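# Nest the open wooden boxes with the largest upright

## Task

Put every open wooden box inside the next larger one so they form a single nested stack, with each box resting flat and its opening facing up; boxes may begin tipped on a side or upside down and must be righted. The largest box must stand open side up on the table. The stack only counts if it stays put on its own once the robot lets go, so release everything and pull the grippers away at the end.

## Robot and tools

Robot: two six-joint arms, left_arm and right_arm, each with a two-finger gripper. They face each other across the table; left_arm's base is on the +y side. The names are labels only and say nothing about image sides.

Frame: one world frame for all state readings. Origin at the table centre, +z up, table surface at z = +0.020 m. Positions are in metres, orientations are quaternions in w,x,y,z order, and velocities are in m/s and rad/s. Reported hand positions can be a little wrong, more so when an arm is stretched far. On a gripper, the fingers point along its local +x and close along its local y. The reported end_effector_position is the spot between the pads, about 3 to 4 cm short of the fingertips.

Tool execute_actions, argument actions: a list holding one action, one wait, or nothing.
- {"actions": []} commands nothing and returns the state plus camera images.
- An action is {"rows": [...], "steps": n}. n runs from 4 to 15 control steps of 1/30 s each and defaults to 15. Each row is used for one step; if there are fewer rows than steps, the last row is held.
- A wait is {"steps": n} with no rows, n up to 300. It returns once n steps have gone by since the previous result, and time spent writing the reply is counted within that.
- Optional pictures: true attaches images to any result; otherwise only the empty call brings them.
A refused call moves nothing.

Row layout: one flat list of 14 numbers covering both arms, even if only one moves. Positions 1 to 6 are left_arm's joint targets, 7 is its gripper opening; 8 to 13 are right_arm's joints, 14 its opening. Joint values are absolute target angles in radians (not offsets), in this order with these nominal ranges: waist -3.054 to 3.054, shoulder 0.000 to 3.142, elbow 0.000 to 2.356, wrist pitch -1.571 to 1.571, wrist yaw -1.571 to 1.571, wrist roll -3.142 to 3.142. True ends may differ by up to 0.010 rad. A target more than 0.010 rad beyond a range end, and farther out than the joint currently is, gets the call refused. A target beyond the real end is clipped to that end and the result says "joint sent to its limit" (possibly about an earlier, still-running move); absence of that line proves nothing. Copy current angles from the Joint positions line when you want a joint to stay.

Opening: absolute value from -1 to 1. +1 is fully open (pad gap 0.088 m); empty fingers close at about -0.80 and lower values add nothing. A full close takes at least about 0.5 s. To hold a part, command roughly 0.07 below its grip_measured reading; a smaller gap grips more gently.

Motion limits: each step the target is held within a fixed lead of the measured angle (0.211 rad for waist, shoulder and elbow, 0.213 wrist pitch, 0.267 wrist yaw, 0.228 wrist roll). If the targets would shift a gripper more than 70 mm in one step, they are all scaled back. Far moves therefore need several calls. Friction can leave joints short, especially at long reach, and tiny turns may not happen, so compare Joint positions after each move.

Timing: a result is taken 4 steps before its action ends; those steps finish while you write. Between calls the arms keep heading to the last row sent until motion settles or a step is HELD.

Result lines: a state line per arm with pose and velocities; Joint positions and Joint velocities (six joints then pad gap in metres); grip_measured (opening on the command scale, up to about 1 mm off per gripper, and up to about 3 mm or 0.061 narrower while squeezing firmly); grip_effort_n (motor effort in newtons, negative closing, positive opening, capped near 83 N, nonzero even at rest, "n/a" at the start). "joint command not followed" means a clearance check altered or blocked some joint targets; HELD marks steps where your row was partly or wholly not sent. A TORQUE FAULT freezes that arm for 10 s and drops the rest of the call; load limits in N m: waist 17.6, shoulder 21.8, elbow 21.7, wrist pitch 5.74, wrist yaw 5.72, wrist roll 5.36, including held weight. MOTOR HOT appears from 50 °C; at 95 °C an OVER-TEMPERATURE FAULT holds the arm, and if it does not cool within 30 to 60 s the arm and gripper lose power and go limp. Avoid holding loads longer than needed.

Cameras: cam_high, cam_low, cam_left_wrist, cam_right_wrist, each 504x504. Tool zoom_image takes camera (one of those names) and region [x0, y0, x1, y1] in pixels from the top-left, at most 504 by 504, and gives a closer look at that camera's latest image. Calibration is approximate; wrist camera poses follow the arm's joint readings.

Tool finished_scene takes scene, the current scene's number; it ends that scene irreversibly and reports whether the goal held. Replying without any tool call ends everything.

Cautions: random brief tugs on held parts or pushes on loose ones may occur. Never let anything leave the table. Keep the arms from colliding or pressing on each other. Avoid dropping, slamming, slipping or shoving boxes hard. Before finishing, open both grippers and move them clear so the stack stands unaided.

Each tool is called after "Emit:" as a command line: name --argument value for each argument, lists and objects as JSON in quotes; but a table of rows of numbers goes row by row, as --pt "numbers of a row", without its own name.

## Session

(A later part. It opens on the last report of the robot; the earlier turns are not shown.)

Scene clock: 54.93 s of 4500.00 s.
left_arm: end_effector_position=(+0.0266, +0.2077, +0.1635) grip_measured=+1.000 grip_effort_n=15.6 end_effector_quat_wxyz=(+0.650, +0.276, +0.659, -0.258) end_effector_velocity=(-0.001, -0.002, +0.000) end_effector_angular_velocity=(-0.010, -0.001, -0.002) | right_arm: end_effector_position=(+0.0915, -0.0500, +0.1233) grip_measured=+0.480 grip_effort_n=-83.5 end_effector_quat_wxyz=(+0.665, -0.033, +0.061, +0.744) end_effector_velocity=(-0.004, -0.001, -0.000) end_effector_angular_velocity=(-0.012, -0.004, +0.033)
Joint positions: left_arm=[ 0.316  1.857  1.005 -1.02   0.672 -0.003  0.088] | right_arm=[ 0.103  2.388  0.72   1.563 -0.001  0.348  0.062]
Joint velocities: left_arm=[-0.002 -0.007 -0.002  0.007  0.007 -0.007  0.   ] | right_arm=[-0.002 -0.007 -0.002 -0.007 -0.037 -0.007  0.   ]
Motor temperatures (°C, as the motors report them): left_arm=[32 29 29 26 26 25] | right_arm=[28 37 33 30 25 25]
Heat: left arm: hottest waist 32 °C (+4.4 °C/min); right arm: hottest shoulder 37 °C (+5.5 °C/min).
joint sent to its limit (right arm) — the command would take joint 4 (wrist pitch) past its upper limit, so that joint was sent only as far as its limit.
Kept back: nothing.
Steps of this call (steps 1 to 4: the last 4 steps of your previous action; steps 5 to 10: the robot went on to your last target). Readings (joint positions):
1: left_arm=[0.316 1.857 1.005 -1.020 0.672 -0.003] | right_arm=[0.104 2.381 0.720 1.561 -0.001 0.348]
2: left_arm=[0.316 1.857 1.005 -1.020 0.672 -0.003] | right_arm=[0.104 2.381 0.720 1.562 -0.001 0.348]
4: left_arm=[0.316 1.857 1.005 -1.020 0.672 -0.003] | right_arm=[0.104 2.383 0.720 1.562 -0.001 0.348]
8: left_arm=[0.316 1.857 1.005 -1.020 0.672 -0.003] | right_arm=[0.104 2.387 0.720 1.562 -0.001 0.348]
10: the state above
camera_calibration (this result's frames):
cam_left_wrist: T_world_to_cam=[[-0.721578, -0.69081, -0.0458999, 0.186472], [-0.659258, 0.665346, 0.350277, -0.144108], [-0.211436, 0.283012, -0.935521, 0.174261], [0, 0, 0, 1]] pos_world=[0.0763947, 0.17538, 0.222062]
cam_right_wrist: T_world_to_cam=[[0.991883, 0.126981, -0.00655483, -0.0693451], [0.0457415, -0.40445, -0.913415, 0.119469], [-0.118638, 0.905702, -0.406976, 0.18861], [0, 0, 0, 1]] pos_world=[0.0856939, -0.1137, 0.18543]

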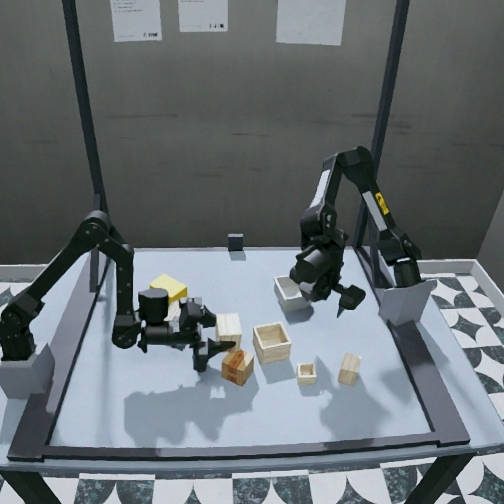

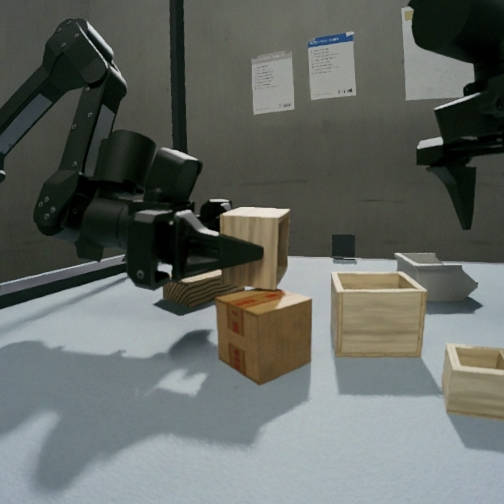

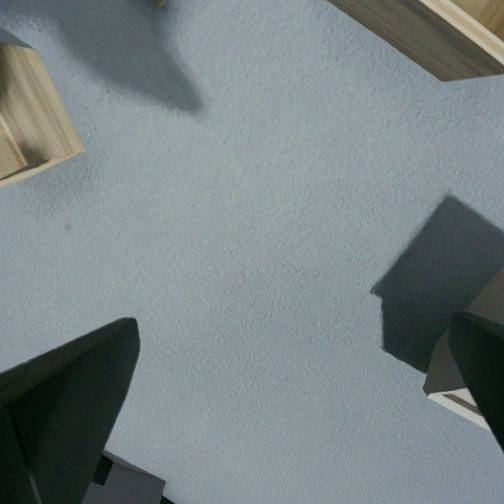

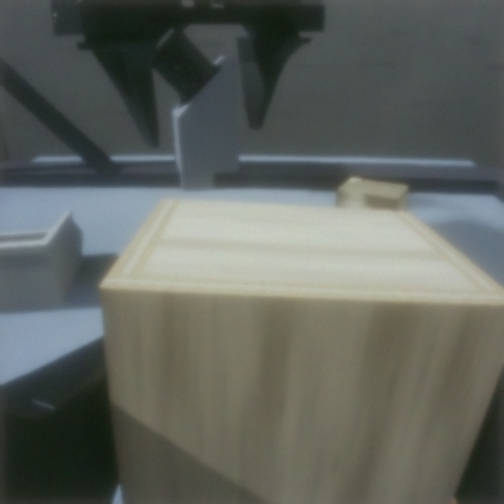

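Emit:
execute_actions --actions '[{"rows":[[0.32,1.85,1.0,-1.02,0.67,0,1.0,0.2,2.42,0.74,1.57,0,0.35,0.2]],"steps":12}]'

Emit:
execute_actions --actions '[{"rows":[[0.32,1.85,1.0,-1.02,0.67,0,1.0,0.2,2.58,0.78,1.57,0,0.35,0.2]],"steps":15}]'

Emit:
execute_actions --actions '[{"steps":8}]' --pictures true

Scene clock: 55.40 s of 4500.00 s.
left_arm: end_effector_position=(+0.0266, +0.2077, +0.1635) grip_measured=+1.000 grip_effort_n=15.6 end_effector_quat_wxyz=(+0.650, +0.276, +0.659, -0.258) end_effector_velocity=(-0.001, +0.000, +0.001) end_effector_angular_velocity=(+0.005, -0.006, +0.018) | right_arm: end_effector_position=(+0.0534, -0.0525, +0.1143) grip_measured=+0.480 grip_effort_n=-83.5 end_effector_quat_wxyz=(+0.634, -0.038, +0.062, +0.770) end_effector_velocity=(-0.081, -0.022, -0.031) end_effector_angular_velocity=(-0.082, +0.003, +0.199)
Joint positions: left_arm=[ 0.316  1.857  1.005 -1.02   0.672 -0.003  0.088] | right_arm=[0.187 2.395 0.741 1.567 0.002 0.347 0.062]
Joint velocities: left_arm=[-0.002 -0.007  0.002 -0.007 -0.007 -0.022  0.   ] | right_arm=[ 0.178  0.007 -0.002 -0.007 -0.037  0.007 -0.   ]
Motor temperatures (°C, as the motors report them): left_arm=[32 29 29 26 26 25] | right_arm=[28 37 33 30 25 25]
Heat: left arm: hottest waist 32 °C (+4.3 °C/min); right arm: hottest shoulder 37 °C (+5.4 °C/min).
joint sent to its limit (right arm) — the command would take joint 4 (wrist pitch) past its upper limit, so that joint was sent only as far as its limit.
Steps of this call (steps 1 to 6: the robot went on to your last target; steps 7 to 14: the first 8 steps of this action). Readings (joint positions):
7: left_arm=[0.316 1.857 1.005 -1.020 0.672 -0.003] | right_arm=[0.105 2.389 0.721 1.564 0.001 0.348]
8: left_arm=[0.316 1.857 1.005 -1.020 0.672 -0.003] | right_arm=[0.116 2.392 0.722 1.566 0.004 0.348]
10: left_arm=[0.316 1.857 1.005 -1.020 0.672 -0.003] | right_arm=[0.145 2.395 0.732 1.567 0.010 0.346]
14: the state above

Scene clock: 55.90 s of 4500.00 s.
left_arm: end_effector_position=(+0.0266, +0.2077, +0.1635) grip_measured=+1.000 grip_effort_n=15.6 end_effector_quat_wxyz=(+0.650, +0.276, +0.659, -0.258) end_effector_velocity=(+0.002, +0.001, +0.000) end_effector_angular_velocity=(+0.010, -0.022, -0.003) | right_arm: end_effector_position=(+0.0661, -0.0574, +0.0624) grip_measured=+0.480 grip_effort_n=-83.5 end_effector_quat_wxyz=(+0.640, -0.077, +0.091, +0.759) end_effector_velocity=(+0.005, +0.004, +0.005) end_effector_angular_velocity=(+0.012, +0.008, -0.018)
Joint positions: left_arm=[ 0.316  1.857  1.005 -1.02   0.672 -0.003  0.088] | right_arm=[0.197 2.537 0.782 1.567 0.003 0.346 0.062]
Joint velocities: left_arm=[-0.002 -0.007 -0.002  0.007 -0.022 -0.007  0.   ] | right_arm=[-0.012 -0.007  0.007 -0.007  0.007  0.007 -0.   ]
Motor temperatures (°C, as the motors report them): left_arm=[32 29 29 26 26 25] | right_arm=[28 37 33 30 25 25]
Heat: left arm: hottest waist 32 °C (+4.3 °C/min); right arm: hottest shoulder 37 °C (+5.4 °C/min).
joint sent to its limit (right arm) — the command would take joint 4 (wrist pitch) past its upper limit, so that joint was sent only as far as its limit.
Steps of this call (steps 1 to 4: the last 4 steps of your previous action; steps 5 to 15: the first 11 steps of this action). Readings (joint positions):
5: left_arm=[0.316 1.857 1.005 -1.020 0.672 -0.003] | right_arm=[0.196 2.417 0.743 1.567 0.002 0.348]
6: left_arm=[0.316 1.857 1.005 -1.020 0.672 -0.003] | right_arm=[0.197 2.440 0.755 1.567 0.001 0.348]
8: left_arm=[0.316 1.857 1.005 -1.020 0.672 -0.003] | right_arm=[0.197 2.499 0.770 1.565 0.001 0.348]
12: left_arm=[0.316 1.857 1.005 -1.020 0.672 -0.003] | right_arm=[0.198 2.533 0.778 1.567 0.003 0.346]
15: the state above

Scene clock: 56.17 s of 4500.00 s.
left_arm: end_effector_position=(+0.0266, +0.2077, +0.1635) grip_measured=+1.000 grip_effort_n=15.6 end_effector_quat_wxyz=(+0.650, +0.276, +0.659, -0.258) end_effector_velocity=(-0.002, +0.004, -0.001) end_effector_angular_velocity=(+0.013, +0.002, +0.013) | right_arm: end_effector_position=(+0.0664, -0.0568, +0.0622) grip_measured=+0.480 grip_effort_n=-83.5 end_effector_quat_wxyz=(+0.640, -0.077, +0.091, +0.759) end_effector_velocity=(+0.002, +0.001, +0.002) end_effector_angular_velocity=(+0.008, -0.004, +0.004)
Joint positions: left_arm=[ 0.316  1.857  1.005 -1.02   0.672 -0.003  0.088] | right_arm=[0.196 2.539 0.785 1.567 0.003 0.346 0.062]
Joint velocities: left_arm=[-0.002 -0.002 -0.007 -0.007 -0.007 -0.007  0.   ] | right_arm=[-0.007  0.002  0.002  0.007 -0.007 -0.007  0.   ]
Motor temperatures (°C, as the motors report them): left_arm=[32 29 29 26 26 25] | right_arm=[28 37 33 30 25 25]
Heat: left arm: hottest waist 32 °C (+4.3 °C/min); right arm: hottest shoulder 37 °C (+5.3 °C/min).
joint sent to its limit (right arm) — the command would take joint 4 (wrist pitch) past its upper limit, so that joint was sent only as far as its limit.
Kept back: nothing.
Steps of this call (steps 1 to 4: the last 4 steps of your previous action; steps 5 to 8: the robot went on to your last target). Readings (joint positions):
1: left_arm=[0.316 1.857 1.005 -1.020 0.672 -0.003] | right_arm=[0.197 2.537 0.783 1.567 0.003 0.346]
2: left_arm=[0.316 1.857 1.005 -1.020 0.672 -0.003] | right_arm=[0.197 2.538 0.783 1.567 0.003 0.346]
4: left_arm=[0.316 1.857 1.005 -1.020 0.672 -0.003] | right_arm=[0.197 2.538 0.784 1.567 0.003 0.346]
8: the state above
camera_calibration (this result's frames):
cam_left_wrist: T_world_to_cam=[[-0.721578, -0.69081, -0.0458999, 0.186472], [-0.659258, 0.665346, 0.350277, -0.144108], [-0.211436, 0.283012, -0.935521, 0.174261], [0, 0, 0, 1]] pos_world=[0.0763947, 0.17538, 0.222062]
cam_right_wrist: T_world_to_cam=[[0.982325, 0.187156, -0.00311383, -0.0401425], [0.0908843, -0.491435, -0.866159, 0.0512059], [-0.163637, 0.850567, -0.499759, 0.172504], [0, 0, 0, 1]] pos_world=[0.0630072, -0.114049, 0.130438]

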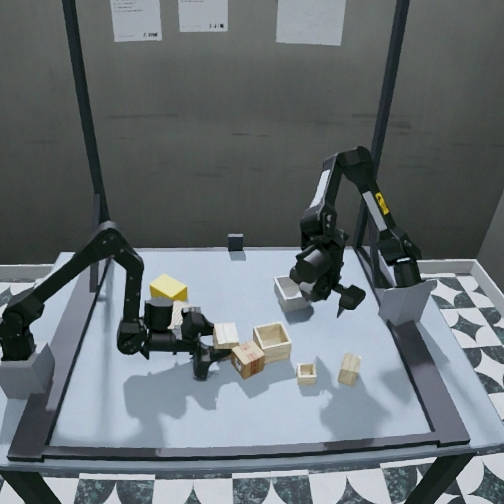

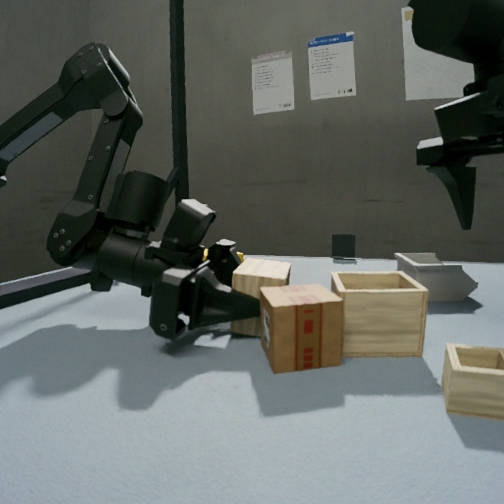

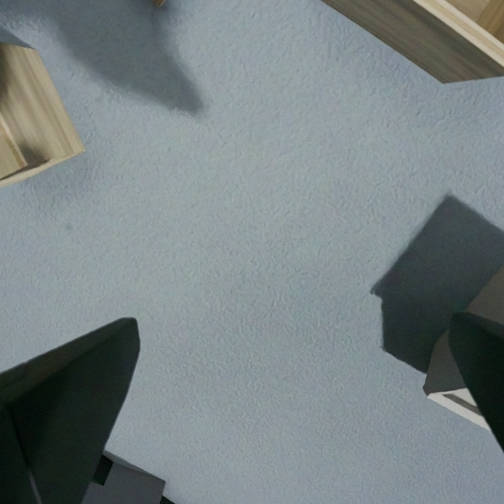

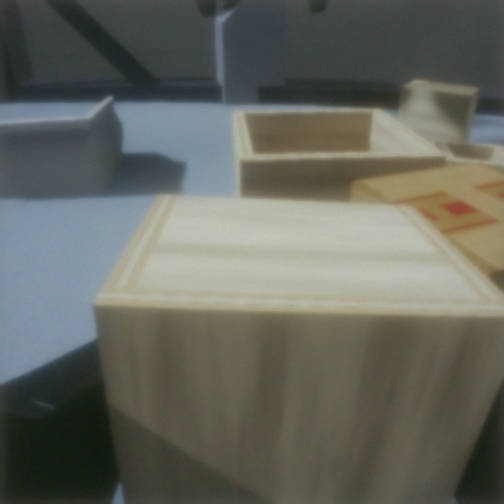

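Emit:
execute_actions --actions '[{"rows":[[0.32,1.85,1.0,-1.02,0.67,0,1.0,0.29,2.51,0.785,1.57,0,0.35,0.2]],"steps":15}]'

Emit:
execute_actions --actions '[{"rows":[[0.32,1.85,1.0,-1.02,0.67,0,1.0,0.29,2.55,0.785,1.57,0,0.35,0.2]],"steps":12}]' --pictures true

Scene clock: 56.70 s of 4500.00 s.
left_arm: end_effector_position=(+0.0266, +0.2077, +0.1635) grip_measured=+1.000 grip_effort_n=15.6 end_effector_quat_wxyz=(+0.650, +0.276, +0.659, -0.258) end_effector_velocity=(-0.000, +0.003, +0.001) end_effector_angular_velocity=(+0.019, -0.014, +0.007) | right_arm: end_effector_position=(+0.0307, -0.0623, +0.0641) grip_measured=+0.480 grip_effort_n=-83.5 end_effector_quat_wxyz=(+0.613, -0.075, +0.087, +0.782) end_effector_velocity=(-0.001, +0.001, +0.003) end_effector_angular_velocity=(+0.006, -0.007, -0.002)
Joint positions: left_arm=[ 0.316  1.857  1.005 -1.02   0.672 -0.003  0.088] | right_arm=[0.272 2.511 0.786 1.567 0.015 0.346 0.062]
Joint velocities: left_arm=[-0.002 -0.007 -0.002 -0.007 -0.022 -0.007  0.   ] | right_arm=[ 0.002 -0.012 -0.002 -0.007  0.007 -0.007 -0.   ]
Motor temperatures (°C, as the motors report them): left_arm=[32 29 29 26 26 25] | right_arm=[28 37 32 30 25 25]
Heat: left arm: hottest waist 32 °C (+4.2 °C/min); right arm: hottest shoulder 37 °C (+5.3 °C/min).
joint sent to its limit (right arm) — the command would take joint 4 (wrist pitch) past its upper limit, so that joint was sent only as far as its limit.
Steps of this call (steps 1 to 5: the robot went on to your last target; steps 6 to 16: the first 11 steps of this action). Readings (joint positions):
6: left_arm=[0.316 1.857 1.005 -1.020 0.672 -0.003] | right_arm=[0.199 2.537 0.786 1.567 0.007 0.346]
7: left_arm=[0.316 1.857 1.005 -1.020 0.672 -0.003] | right_arm=[0.207 2.534 0.786 1.567 0.019 0.346]
9: left_arm=[0.316 1.857 1.005 -1.020 0.672 -0.003] | right_arm=[0.230 2.527 0.786 1.567 0.021 0.346]
13: left_arm=[0.316 1.857 1.005 -1.020 0.672 -0.003] | right_arm=[0.266 2.514 0.786 1.567 0.016 0.346]
16: the state above

Scene clock: 57.10 s of 4500.00 s.
left_arm: end_effector_position=(+0.0266, +0.2077, +0.1635) grip_measured=+1.000 grip_effort_n=15.6 end_effector_quat_wxyz=(+0.650, +0.276, +0.659, -0.258) end_effector_velocity=(-0.001, +0.002, -0.000) end_effector_angular_velocity=(+0.011, -0.000, -0.005) | right_arm: end_effector_position=(+0.0312, -0.0626, +0.0628) grip_measured=+0.480 grip_effort_n=-83.5 end_effector_quat_wxyz=(+0.613, -0.077, +0.088, +0.781) end_effector_velocity=(-0.001, -0.002, -0.004) end_effector_angular_velocity=(-0.013, -0.010, +0.007)
Joint positions: left_arm=[ 0.316  1.857  1.005 -1.02   0.672 -0.003  0.088] | right_arm=[0.272 2.514 0.786 1.567 0.015 0.346 0.062]
Joint velocities: left_arm=[-0.002 -0.002 -0.002 -0.007 -0.007  0.007  0.   ] | right_arm=[ 0.002  0.002 -0.002 -0.007 -0.007 -0.007  0.   ]
Motor temperatures (°C, as the motors report them): left_arm=[32 29 29 26 26 25] | right_arm=[28 37 32 30 25 25]
Heat: left arm: hottest waist 32 °C (+4.2 °C/min); right arm: hottest shoulder 37 °C (+5.3 °C/min).
joint sent to its limit (right arm) — the command would take joint 4 (wrist pitch) past its upper limit, so that joint was sent only as far as its limit.
Steps of this call (steps 1 to 4: the last 4 steps of your previous action; steps 5 to 12: the first 8 steps of this action). Readings (joint positions):
5: left_arm=[0.316 1.857 1.005 -1.020 0.672 -0.003] | right_arm=[0.272 2.511 0.786 1.567 0.015 0.346]
6: left_arm=[0.316 1.857 1.005 -1.020 0.672 -0.003] | right_arm=[0.272 2.512 0.786 1.567 0.015 0.346]
8: left_arm=[0.316 1.857 1.005 -1.020 0.672 -0.003] | right_arm=[0.272 2.513 0.786 1.567 0.015 0.346]
12: the state above
camera_calibration (this result's frames):
cam_left_wrist: T_world_to_cam=[[-0.721578, -0.69081, -0.0458999, 0.186472], [-0.659258, 0.665346, 0.350277, -0.144108], [-0.211436, 0.283012, -0.935521, 0.174261], [0, 0, 0, 1]] pos_world=[0.0763947, 0.17538, 0.222062]
cam_right_wrist: T_world_to_cam=[[0.967122, 0.254239, -0.00607274, 0.000441377], [0.120768, -0.480151, -0.868833, 0.0520451], [-0.223807, 0.839534, -0.495069, 0.172897], [0, 0, 0, 1]] pos_world=[0.0319833, -0.120275, 0.130817]

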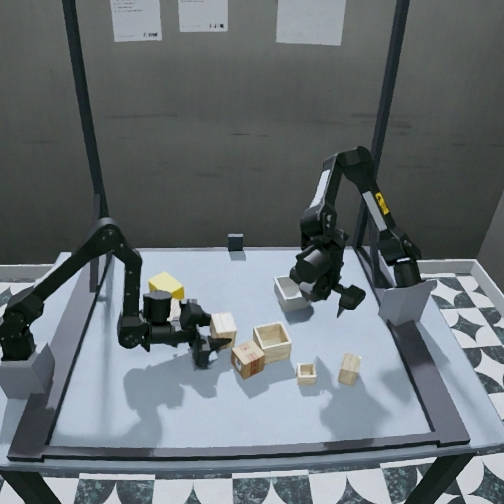

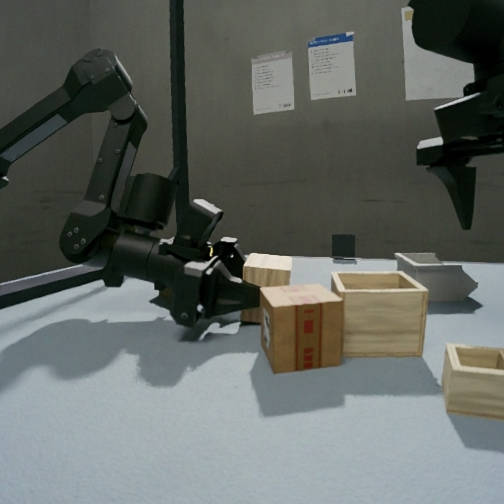

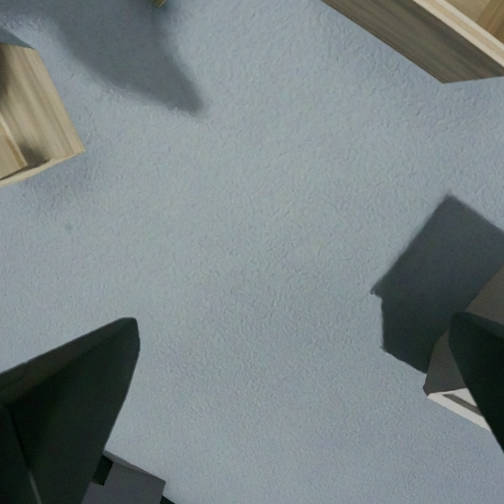

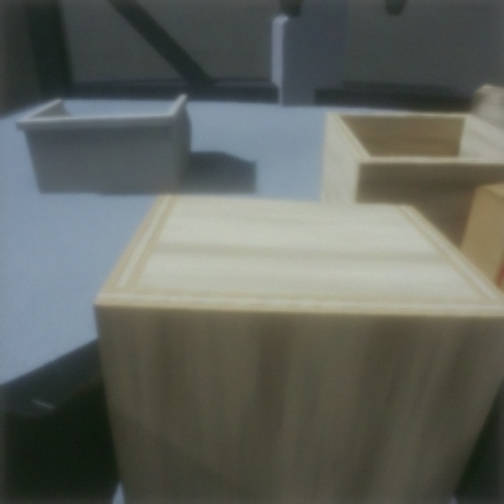

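Emit:
execute_actions --actions '[{"rows":[[0.32,1.85,1.0,-1.02,0.67,0,1.0,0.272,2.514,0.786,1.57,0,0.35,0.9]],"steps":15}]'

Emit:
execute_actions --actions '[{"rows":[[0.32,1.85,1.0,-1.02,0.67,0,1.0,0.272,1.9,0.6,1.0,0,0.35,1.0]],"steps":15}]'

Emit:
execute_actions --actions '[{"rows":[[0.32,1.85,1.0,-1.02,0.67,0,1.0,0.2,1.9,1.6,-0.8,-0.2,0.1,1.0]],"steps":15}]'

Emit:
execute_actions --actions '[{"steps":20}]'

Emit:
execute_actions --actions '[{"rows":[[0.32,1.85,1.0,-1.02,0.67,0,1.0,0.155,2.46,2.107,-1.2,-0.28,0.04,1.0]],"steps":15}]'

Emit:
execute_actions --actions '[{"steps":25}]' --pictures true

Scene clock: 57.70 s of 4500.00 s.
left_arm: end_effector_position=(+0.0266, +0.2077, +0.1635) grip_measured=+1.000 grip_effort_n=15.6 end_effector_quat_wxyz=(+0.650, +0.276, +0.659, -0.258) end_effector_velocity=(+0.001, +0.001, +0.000) end_effector_angular_velocity=(-0.000, -0.010, +0.004) | right_arm: end_effector_position=(+0.0295, -0.0628, +0.0626) grip_measured=+0.857 grip_effort_n=19.3 end_effector_quat_wxyz=(+0.609, -0.076, +0.090, +0.784) end_effector_velocity=(+0.003, -0.001, -0.001) end_effector_angular_velocity=(-0.006, -0.012, -0.011)
Joint positions: left_arm=[ 0.316  1.857  1.005 -1.02   0.672 -0.003  0.088] | right_arm=[0.272 2.514 0.788 1.567 0.005 0.349 0.081]
Joint velocities: left_arm=[ 0.002 -0.007 -0.007  0.007 -0.007 -0.007  0.   ] | right_arm=[-0.002 -0.002 -0.007 -0.007  0.007 -0.007  0.015]
Motor temperatures (°C, as the motors report them): left_arm=[32 29 29 26 26 25] | right_arm=[28 37 32 30 25 25]
Heat: left arm: hottest waist 32 °C (+4.2 °C/min); right arm: hottest shoulder 37 °C (+5.2 °C/min).
joint sent to its limit (right arm) — the command would take joint 4 (wrist pitch) past its upper limit, so that joint was sent only as far as its limit.
Steps of this call (steps 1 to 4: the last 4 steps of your previous action; steps 5 to 7: the robot went on to your last target; steps 8 to 18: the first 11 steps of this action). Readings (joint positions):
8: left_arm=[0.316 1.857 1.005 -1.020 0.672 -0.003] | right_arm=[0.272 2.515 0.786 1.567 0.015 0.346]
9: left_arm=[0.316 1.857 1.005 -1.020 0.672 -0.003] | right_arm=[0.272 2.514 0.787 1.567 0.013 0.347]
11: left_arm=[0.316 1.857 1.005 -1.020 0.672 -0.003] | right_arm=[0.272 2.514 0.788 1.567 0.005 0.349]
15: left_arm=[0.316 1.857 1.005 -1.020 0.672 -0.003] | right_arm=[0.272 2.514 0.788 1.567 0.005 0.349]
18: the state above

Scene clock: 58.20 s of 4500.00 s.
left_arm: end_effector_position=(+0.0266, +0.2077, +0.1635) grip_measured=+1.000 grip_effort_n=15.6 end_effector_quat_wxyz=(+0.650, +0.276, +0.659, -0.258) end_effector_velocity=(+0.001, +0.001, -0.001) end_effector_angular_velocity=(+0.005, -0.006, +0.004) | right_arm: end_effector_position=(+0.0238, -0.0926, +0.1142) grip_measured=+0.991 grip_effort_n=19.8 end_effector_quat_wxyz=(+0.624, -0.150, +0.143, +0.753) end_effector_velocity=(-0.107, +0.013, +0.334) end_effector_angular_velocity=(+0.383, +0.121, +0.114)
Joint positions: left_arm=[ 0.316  1.857  1.005 -1.02   0.672 -0.003  0.088] | right_arm=[0.272 2.069 0.618 1.098 0.004 0.35  0.088]
Joint velocities: left_arm=[-0.002  0.002 -0.002  0.007 -0.007 -0.007  0.   ] | right_arm=[-0.002 -1.267 -0.081 -0.769  0.007 -0.007  0.002]
Motor temperatures (°C, as the motors report them): left_arm=[32 29 29 26 26 25] | right_arm=[28 37 32 30 25 25]
Heat: left arm: hottest waist 32 °C (+4.1 °C/min); right arm: hottest shoulder 37 °C (+5.2 °C/min).
joint sent to its limit (right arm) — the command would take joint 4 (wrist pitch) past its upper limit, so that joint was sent only as far as its limit.
Steps of this call (steps 1 to 4: the last 4 steps of your previous action; steps 5 to 15: the first 11 steps of this action). Readings (joint positions):
5: left_arm=[0.316 1.857 1.005 -1.020 0.672 -0.003] | right_arm=[0.272 2.498 0.776 1.545 0.004 0.349]
6: left_arm=[0.316 1.857 1.005 -1.020 0.672 -0.003] | right_arm=[0.272 2.458 0.741 1.483 0.004 0.350]
8: left_arm=[0.316 1.857 1.005 -1.020 0.672 -0.003] | right_arm=[0.272 2.371 0.673 1.398 0.004 0.350]
12: left_arm=[0.316 1.857 1.005 -1.020 0.672 -0.003] | right_arm=[0.272 2.200 0.627 1.216 0.004 0.350]
15: the state above

Scene clock: 58.70 s of 4500.00 s.
left_arm: end_effector_position=(+0.0266, +0.2077, +0.1635) grip_measured=+1.000 grip_effort_n=15.6 end_effector_quat_wxyz=(+0.650, +0.276, +0.659, -0.258) end_effector_velocity=(-0.002, +0.006, -0.000) end_effector_angular_velocity=(+0.029, -0.003, +0.004) | right_arm: end_effector_position=(-0.0283, -0.0158, +0.2203) grip_measured=+0.997 grip_effort_n=18.8 end_effector_quat_wxyz=(+0.555, -0.201, +0.067, +0.804) end_effector_velocity=(-0.133, +0.171, +0.236) end_effector_angular_velocity=(-0.033, -0.085, +0.130)
Joint positions: left_arm=[ 0.316  1.857  1.005 -1.02   0.672 -0.003  0.088] | right_arm=[ 0.204  1.913  1.053  0.548 -0.184  0.117  0.088]
Joint velocities: left_arm=[-0.002 -0.007 -0.007 -0.022 -0.022  0.007  0.   ] | right_arm=[-0.007 -0.012  1.292 -1.341 -0.11  -0.125 -0.   ]
Motor temperatures (°C, as the motors report them): left_arm=[32 29 29 26 26 25] | right_arm=[28 37 32 30 25 25]
Heat: left arm: hottest waist 32 °C (+4.1 °C/min); right arm: hottest shoulder 37 °C (+5.1 °C/min).
Steps of this call (steps 1 to 4: the last 4 steps of your previous action; steps 5 to 15: the first 11 steps of this action). Readings (joint positions):
5: left_arm=[0.316 1.857 1.005 -1.020 0.672 -0.003] | right_arm=[0.268 1.933 0.628 1.014 -0.018 0.323]
6: left_arm=[0.316 1.857 1.005 -1.020 0.672 -0.003] | right_arm=[0.256 1.927 0.661 0.953 -0.068 0.271]
8: left_arm=[0.316 1.857 1.005 -1.020 0.672 -0.003] | right_arm=[0.233 1.927 0.744 0.863 -0.121 0.199]
12: left_arm=[0.316 1.857 1.005 -1.020 0.672 -0.003] | right_arm=[0.208 1.916 0.922 0.685 -0.170 0.135]
15: the state above

Scene clock: 59.37 s of 4500.00 s.
left_arm: end_effector_position=(+0.0266, +0.2077, +0.1635) grip_measured=+1.000 grip_effort_n=15.6 end_effector_quat_wxyz=(+0.650, +0.276, +0.659, -0.258) end_effector_velocity=(+0.001, +0.000, -0.000) end_effector_angular_velocity=(+0.003, -0.010, +0.030) | right_arm: end_effector_position=(-0.0499, -0.0110, +0.2825) grip_measured=+0.997 grip_effort_n=19.3 end_effector_quat_wxyz=(+0.552, -0.321, +0.178, +0.749) end_effector_velocity=(+0.110, -0.169, -0.207) end_effector_angular_velocity=(-1.241, -0.328, -0.381)
Joint positions: left_arm=[ 0.316  1.857  1.005 -1.02   0.672 -0.003  0.088] | right_arm=[ 0.202  1.892  1.586 -0.354 -0.196  0.102  0.088]
Joint velocities: left_arm=[-0.002 -0.002 -0.002  0.007 -0.007 -0.037  0.   ] | right_arm=[-0.002 -0.002 -0.002 -1.341 -0.007 -0.007 -0.   ]
Motor temperatures (°C, as the motors report them): left_arm=[32 29 29 26 26 25] | right_arm=[28 37 32 30 25 25]
Heat: left arm: hottest waist 32 °C (+4.0 °C/min); right arm: hottest shoulder 37 °C (+5.1 °C/min).
Kept back: nothing.
Steps of this call (steps 1 to 4: the last 4 steps of your previous action; steps 5 to 20: the robot went on to your last target). Readings (joint positions):
1: left_arm=[0.316 1.857 1.005 -1.020 0.672 -0.003] | right_arm=[0.204 1.913 1.096 0.503 -0.187 0.113]
2: left_arm=[0.316 1.857 1.005 -1.020 0.672 -0.003] | right_arm=[0.204 1.913 1.139 0.457 -0.189 0.111]
4: left_arm=[0.316 1.857 1.005 -1.020 0.672 -0.003] | right_arm=[0.204 1.913 1.225 0.366 -0.192 0.107]
8: left_arm=[0.316 1.857 1.005 -1.020 0.672 -0.003] | right_arm=[0.203 1.913 1.397 0.184 -0.195 0.104]
20: the state above

Scene clock: 59.73 s of 4500.00 s.
left_arm: end_effector_position=(+0.0266, +0.2077, +0.1635) grip_measured=+1.000 grip_effort_n=15.6 end_effector_quat_wxyz=(+0.650, +0.276, +0.659, -0.258) end_effector_velocity=(-0.003, +0.000, -0.000) end_effector_angular_velocity=(+0.000, +0.010, -0.004) | right_arm: end_effector_position=(-0.0071, +0.0107, +0.1809) grip_measured=+0.997 grip_effort_n=19.3 end_effector_quat_wxyz=(+0.509, -0.453, +0.330, +0.653) end_effector_velocity=(+0.134, -0.105, -0.379) end_effector_angular_velocity=(-1.478, -0.270, -0.422)
Joint positions: left_arm=[ 0.316  1.857  1.005 -1.02   0.672 -0.003  0.088] | right_arm=[ 0.154  2.308  2.021 -0.84  -0.27   0.046  0.088]
Joint velocities: left_arm=[-0.002 -0.002 -0.002 -0.007  0.007  0.007  0.   ] | right_arm=[-0.002  0.994  0.667 -1.238 -0.051 -0.022 -0.   ]
Motor temperatures (°C, as the motors report them): left_arm=[32 29 29 26 26 25] | right_arm=[28 37 32 30 25 25]
Heat: left arm: hottest waist 32 °C (+4.0 °C/min); right arm: hottest shoulder 37 °C (+5.0 °C/min).
Steps of this call (steps 1 to 11: the first 11 steps of this action). Readings (joint positions):
1: left_arm=[0.316 1.857 1.005 -1.020 0.672 -0.003] | right_arm=[0.200 1.907 1.599 -0.409 -0.205 0.095]
2: left_arm=[0.316 1.857 1.005 -1.020 0.672 -0.003] | right_arm=[0.195 1.939 1.642 -0.453 -0.228 0.082]
4: left_arm=[0.316 1.857 1.005 -1.020 0.672 -0.003] | right_arm=[0.181 2.022 1.744 -0.530 -0.247 0.065]
8: left_arm=[0.316 1.857 1.005 -1.020 0.672 -0.003] | right_arm=[0.158 2.189 1.918 -0.714 -0.264 0.050]
11: the state above

Scene clock: 60.57 s of 4500.00 s.
left_arm: end_effector_position=(+0.0266, +0.2077, +0.1635) grip_measured=+1.000 grip_effort_n=15.6 end_effector_quat_wxyz=(+0.650, +0.276, +0.659, -0.258) end_effector_velocity=(+0.000, +0.004, -0.000) end_effector_angular_velocity=(+0.021, -0.011, -0.005) | right_arm: end_effector_position=(+0.0224, -0.0494, +0.1240) grip_measured=+0.998 grip_effort_n=19.8 end_effector_quat_wxyz=(+0.460, -0.548, +0.458, +0.527) end_effector_velocity=(+0.000, -0.004, +0.001) end_effector_angular_velocity=(-0.015, -0.010, +0.005)
Joint positions: left_arm=[ 0.316  1.857  1.005 -1.02   0.672 -0.003  0.088] | right_arm=[ 0.154  2.446  2.098 -1.197 -0.276  0.042  0.088]
Joint velocities: left_arm=[-0.002 -0.002 -0.002 -0.007 -0.022  0.007  0.   ] | right_arm=[ 0.002 -0.002  0.002 -0.022  0.007 -0.007  0.   ]
Motor temperatures (°C, as the motors report them): left_arm=[32 29 29 26 26 25] | right_arm=[28 37 33 30 25 25]
Heat: left arm: hottest waist 32 °C (+4.0 °C/min); right arm: hottest shoulder 37 °C (+4.0 °C/min).
Kept back: nothing.
Steps of this call (steps 1 to 4: the last 4 steps of your previous action; steps 5 to 25: the robot went on to your last target). Readings (joint positions):
1: left_arm=[0.316 1.857 1.005 -1.020 0.672 -0.003] | right_arm=[0.154 2.339 2.040 -0.884 -0.272 0.045]
2: left_arm=[0.316 1.857 1.005 -1.020 0.672 -0.003] | right_arm=[0.154 2.366 2.054 -0.931 -0.273 0.044]
4: left_arm=[0.316 1.857 1.005 -1.020 0.672 -0.003] | right_arm=[0.154 2.408 2.065 -1.024 -0.273 0.043]
8: left_arm=[0.316 1.857 1.005 -1.020 0.672 -0.003] | right_arm=[0.154 2.444 2.072 -1.142 -0.274 0.043]
25: the state above
camera_calibration (this result's frames):
cam_left_wrist: T_world_to_cam=[[-0.721578, -0.69081, -0.0458999, 0.186472], [-0.659258, 0.665346, 0.350277, -0.144108], [-0.211436, 0.283012, -0.935521, 0.174261], [0, 0, 0, 1]] pos_world=[0.0763947, 0.17538, 0.222062]
cam_right_wrist: T_world_to_cam=[[0.98017, 0.198012, 0.00758918, 0.00115784], [0.186309, -0.933935, 0.305049, -0.0568976], [0.067491, -0.297586, -0.952306, 0.184144], [0, 0, 0, 1]] pos_world=[-0.00296241, 0.00143084, 0.192709]

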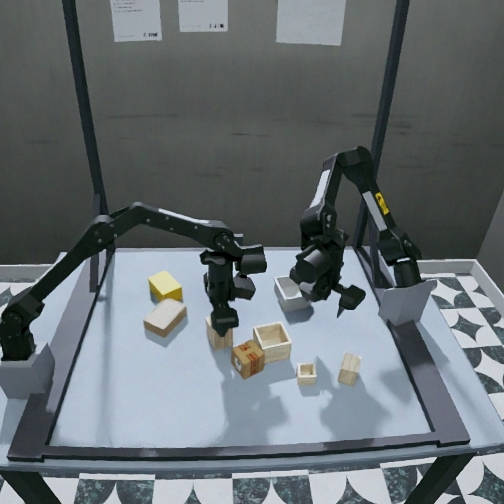

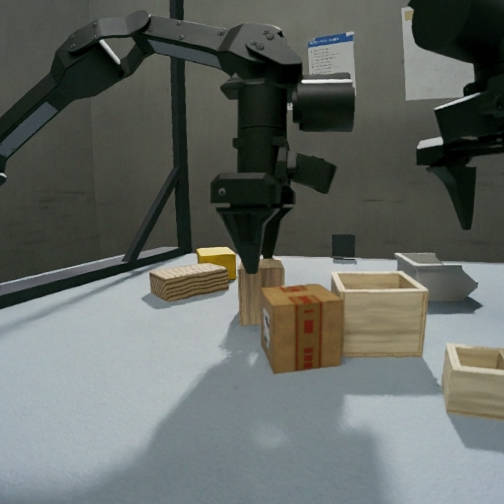

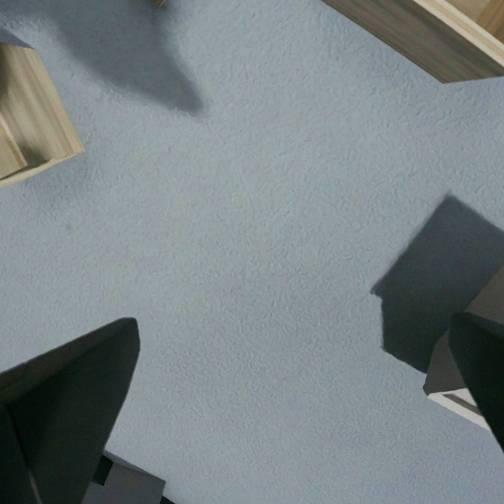

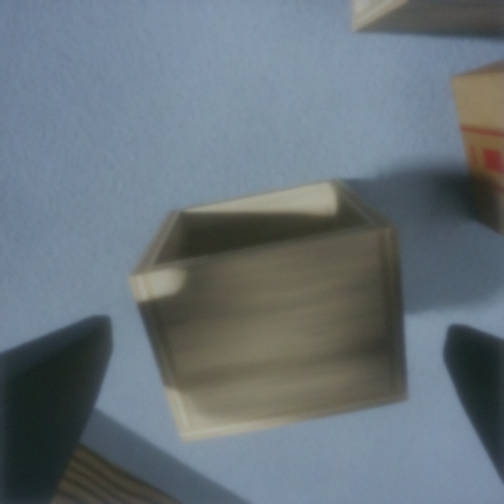

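Emit:
execute_actions --actions '[{"rows":[[0.32,1.85,1.0,-1.02,0.67,0,1.0,0.17,2.49,2.0,-1.07,-0.28,-0.13,1.0]],"steps":15}]'

Emit:
execute_actions --actions '[{"steps":8}]' --pictures true

Scene clock: 61.13 s of 4500.00 s.
left_arm: end_effector_position=(+0.0266, +0.2077, +0.1635) grip_measured=+1.000 grip_effort_n=15.1 end_effector_quat_wxyz=(+0.650, +0.276, +0.659, -0.258) end_effector_velocity=(+0.001, +0.000, -0.000) end_effector_angular_velocity=(+0.003, -0.009, +0.001) | right_arm: end_effector_position=(+0.0268, -0.0500, +0.0884) grip_measured=+0.998 grip_effort_n=19.3 end_effector_quat_wxyz=(+0.410, -0.587, +0.411, +0.564) end_effector_velocity=(-0.000, +0.000, -0.007) end_effector_angular_velocity=(+0.011, +0.013, +0.102)
Joint positions: left_arm=[ 0.316  1.857  1.005 -1.02   0.672 -0.003  0.088] | right_arm=[ 0.167  2.479  2.015 -1.081 -0.277 -0.118  0.088]
Joint velocities: left_arm=[-0.002 -0.002 -0.002  0.007 -0.007 -0.007  0.   ] | right_arm=[ 0.002 -0.007 -0.042  0.051 -0.007 -0.095  0.   ]
Motor temperatures (°C, as the motors report them): left_arm=[32 29 29 26 26 25] | right_arm=[28 38 33 30 25 25]
Heat: left arm: hottest waist 32 °C (+4.1 °C/min); right arm: hottest shoulder 38 °C (+5.1 °C/min).
Steps of this call (steps 1 to 6: the robot went on to your last target; steps 7 to 17: the first 11 steps of this action). Readings (joint positions):
7: left_arm=[0.316 1.857 1.005 -1.020 0.672 -0.003] | right_arm=[0.154 2.447 2.093 -1.190 -0.276 0.023]
8: left_arm=[0.316 1.857 1.005 -1.020 0.672 -0.003] | right_arm=[0.155 2.447 2.079 -1.158 -0.277 -0.015]
10: left_arm=[0.316 1.857 1.005 -1.020 0.672 -0.003] | right_arm=[0.158 2.452 2.058 -1.119 -0.277 -0.063]
14: left_arm=[0.316 1.857 1.005 -1.020 0.672 -0.003] | right_arm=[0.165 2.473 2.024 -1.090 -0.277 -0.106]
17: the state above

Scene clock: 61.40 s of 4500.00 s.
left_arm: end_effector_position=(+0.0266, +0.2077, +0.1635) grip_measured=+1.000 grip_effort_n=15.6 end_effector_quat_wxyz=(+0.650, +0.276, +0.659, -0.258) end_effector_velocity=(+0.000, +0.004, -0.000) end_effector_angular_velocity=(+0.021, -0.011, +0.010) | right_arm: end_effector_position=(+0.0267, -0.0489, +0.0880) grip_measured=+0.998 grip_effort_n=19.3 end_effector_quat_wxyz=(+0.408, -0.587, +0.407, +0.568) end_effector_velocity=(-0.003, -0.001, +0.002) end_effector_angular_velocity=(-0.006, +0.021, +0.004)
Joint positions: left_arm=[ 0.316  1.857  1.005 -1.02   0.672 -0.003  0.088] | right_arm=[ 0.167  2.479  2.013 -1.074 -0.277 -0.127  0.088]
Joint velocities: left_arm=[-0.002 -0.002 -0.002 -0.007 -0.022 -0.007  0.   ] | right_arm=[-0.002 -0.002  0.002 -0.007 -0.022 -0.007 -0.   ]
Motor temperatures (°C, as the motors report them): left_arm=[32 29 29 26 26 25] | right_arm=[28 38 33 30 25 25]
Heat: left arm: hottest waist 32 °C (+4.0 °C/min); right arm: hottest shoulder 38 °C (+5.1 °C/min).
Kept back: nothing.
Steps of this call (steps 1 to 4: the last 4 steps of your previous action; steps 5 to 8: the robot went on to your last target). Readings (joint positions):
1: left_arm=[0.316 1.857 1.005 -1.020 0.672 -0.003] | right_arm=[0.167 2.479 2.014 -1.079 -0.277 -0.121]
2: left_arm=[0.316 1.857 1.005 -1.020 0.672 -0.003] | right_arm=[0.167 2.479 2.014 -1.077 -0.277 -0.122]
4: left_arm=[0.316 1.857 1.005 -1.020 0.672 -0.003] | right_arm=[0.167 2.479 2.014 -1.074 -0.277 -0.125]
8: the state above
camera_calibration (this result's frames):
cam_left_wrist: T_world_to_cam=[[-0.721578, -0.69081, -0.0458999, 0.186472], [-0.659258, 0.665346, 0.350277, -0.144108], [-0.211436, 0.283012, -0.935521, 0.174261], [0, 0, 0, 1]] pos_world=[0.0763947, 0.17538, 0.222062]
cam_right_wrist: T_world_to_cam=[[0.927538, 0.373716, 0.00307738, 0.00756361], [0.354979, -0.88355, 0.3055, -0.0482759], [0.116889, -0.28227, -0.952187, 0.14918], [0, 0, 0, 1]] pos_world=[-0.00731611, -0.00337176, 0.156772]

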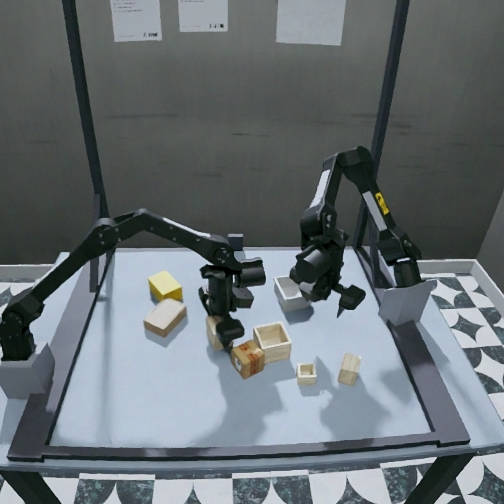

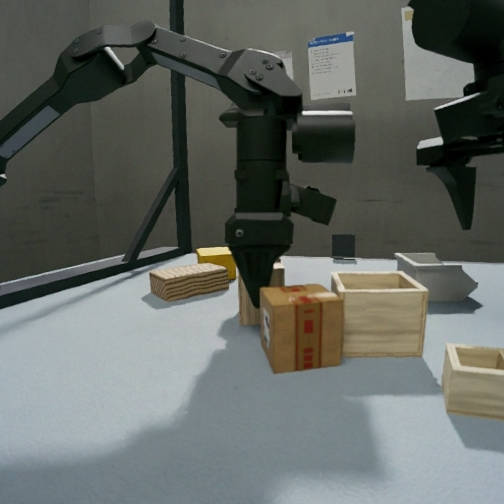

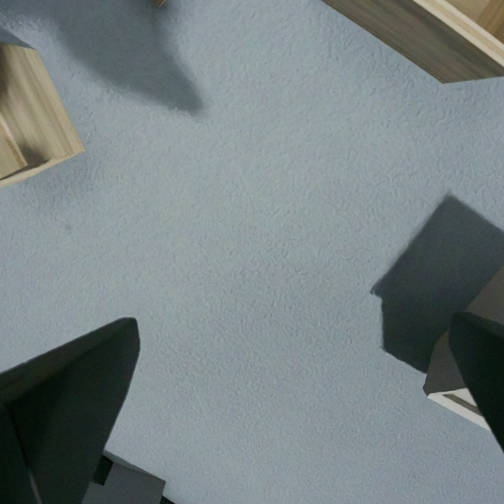

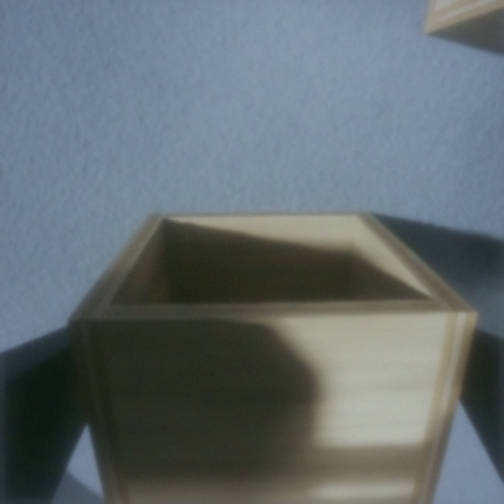

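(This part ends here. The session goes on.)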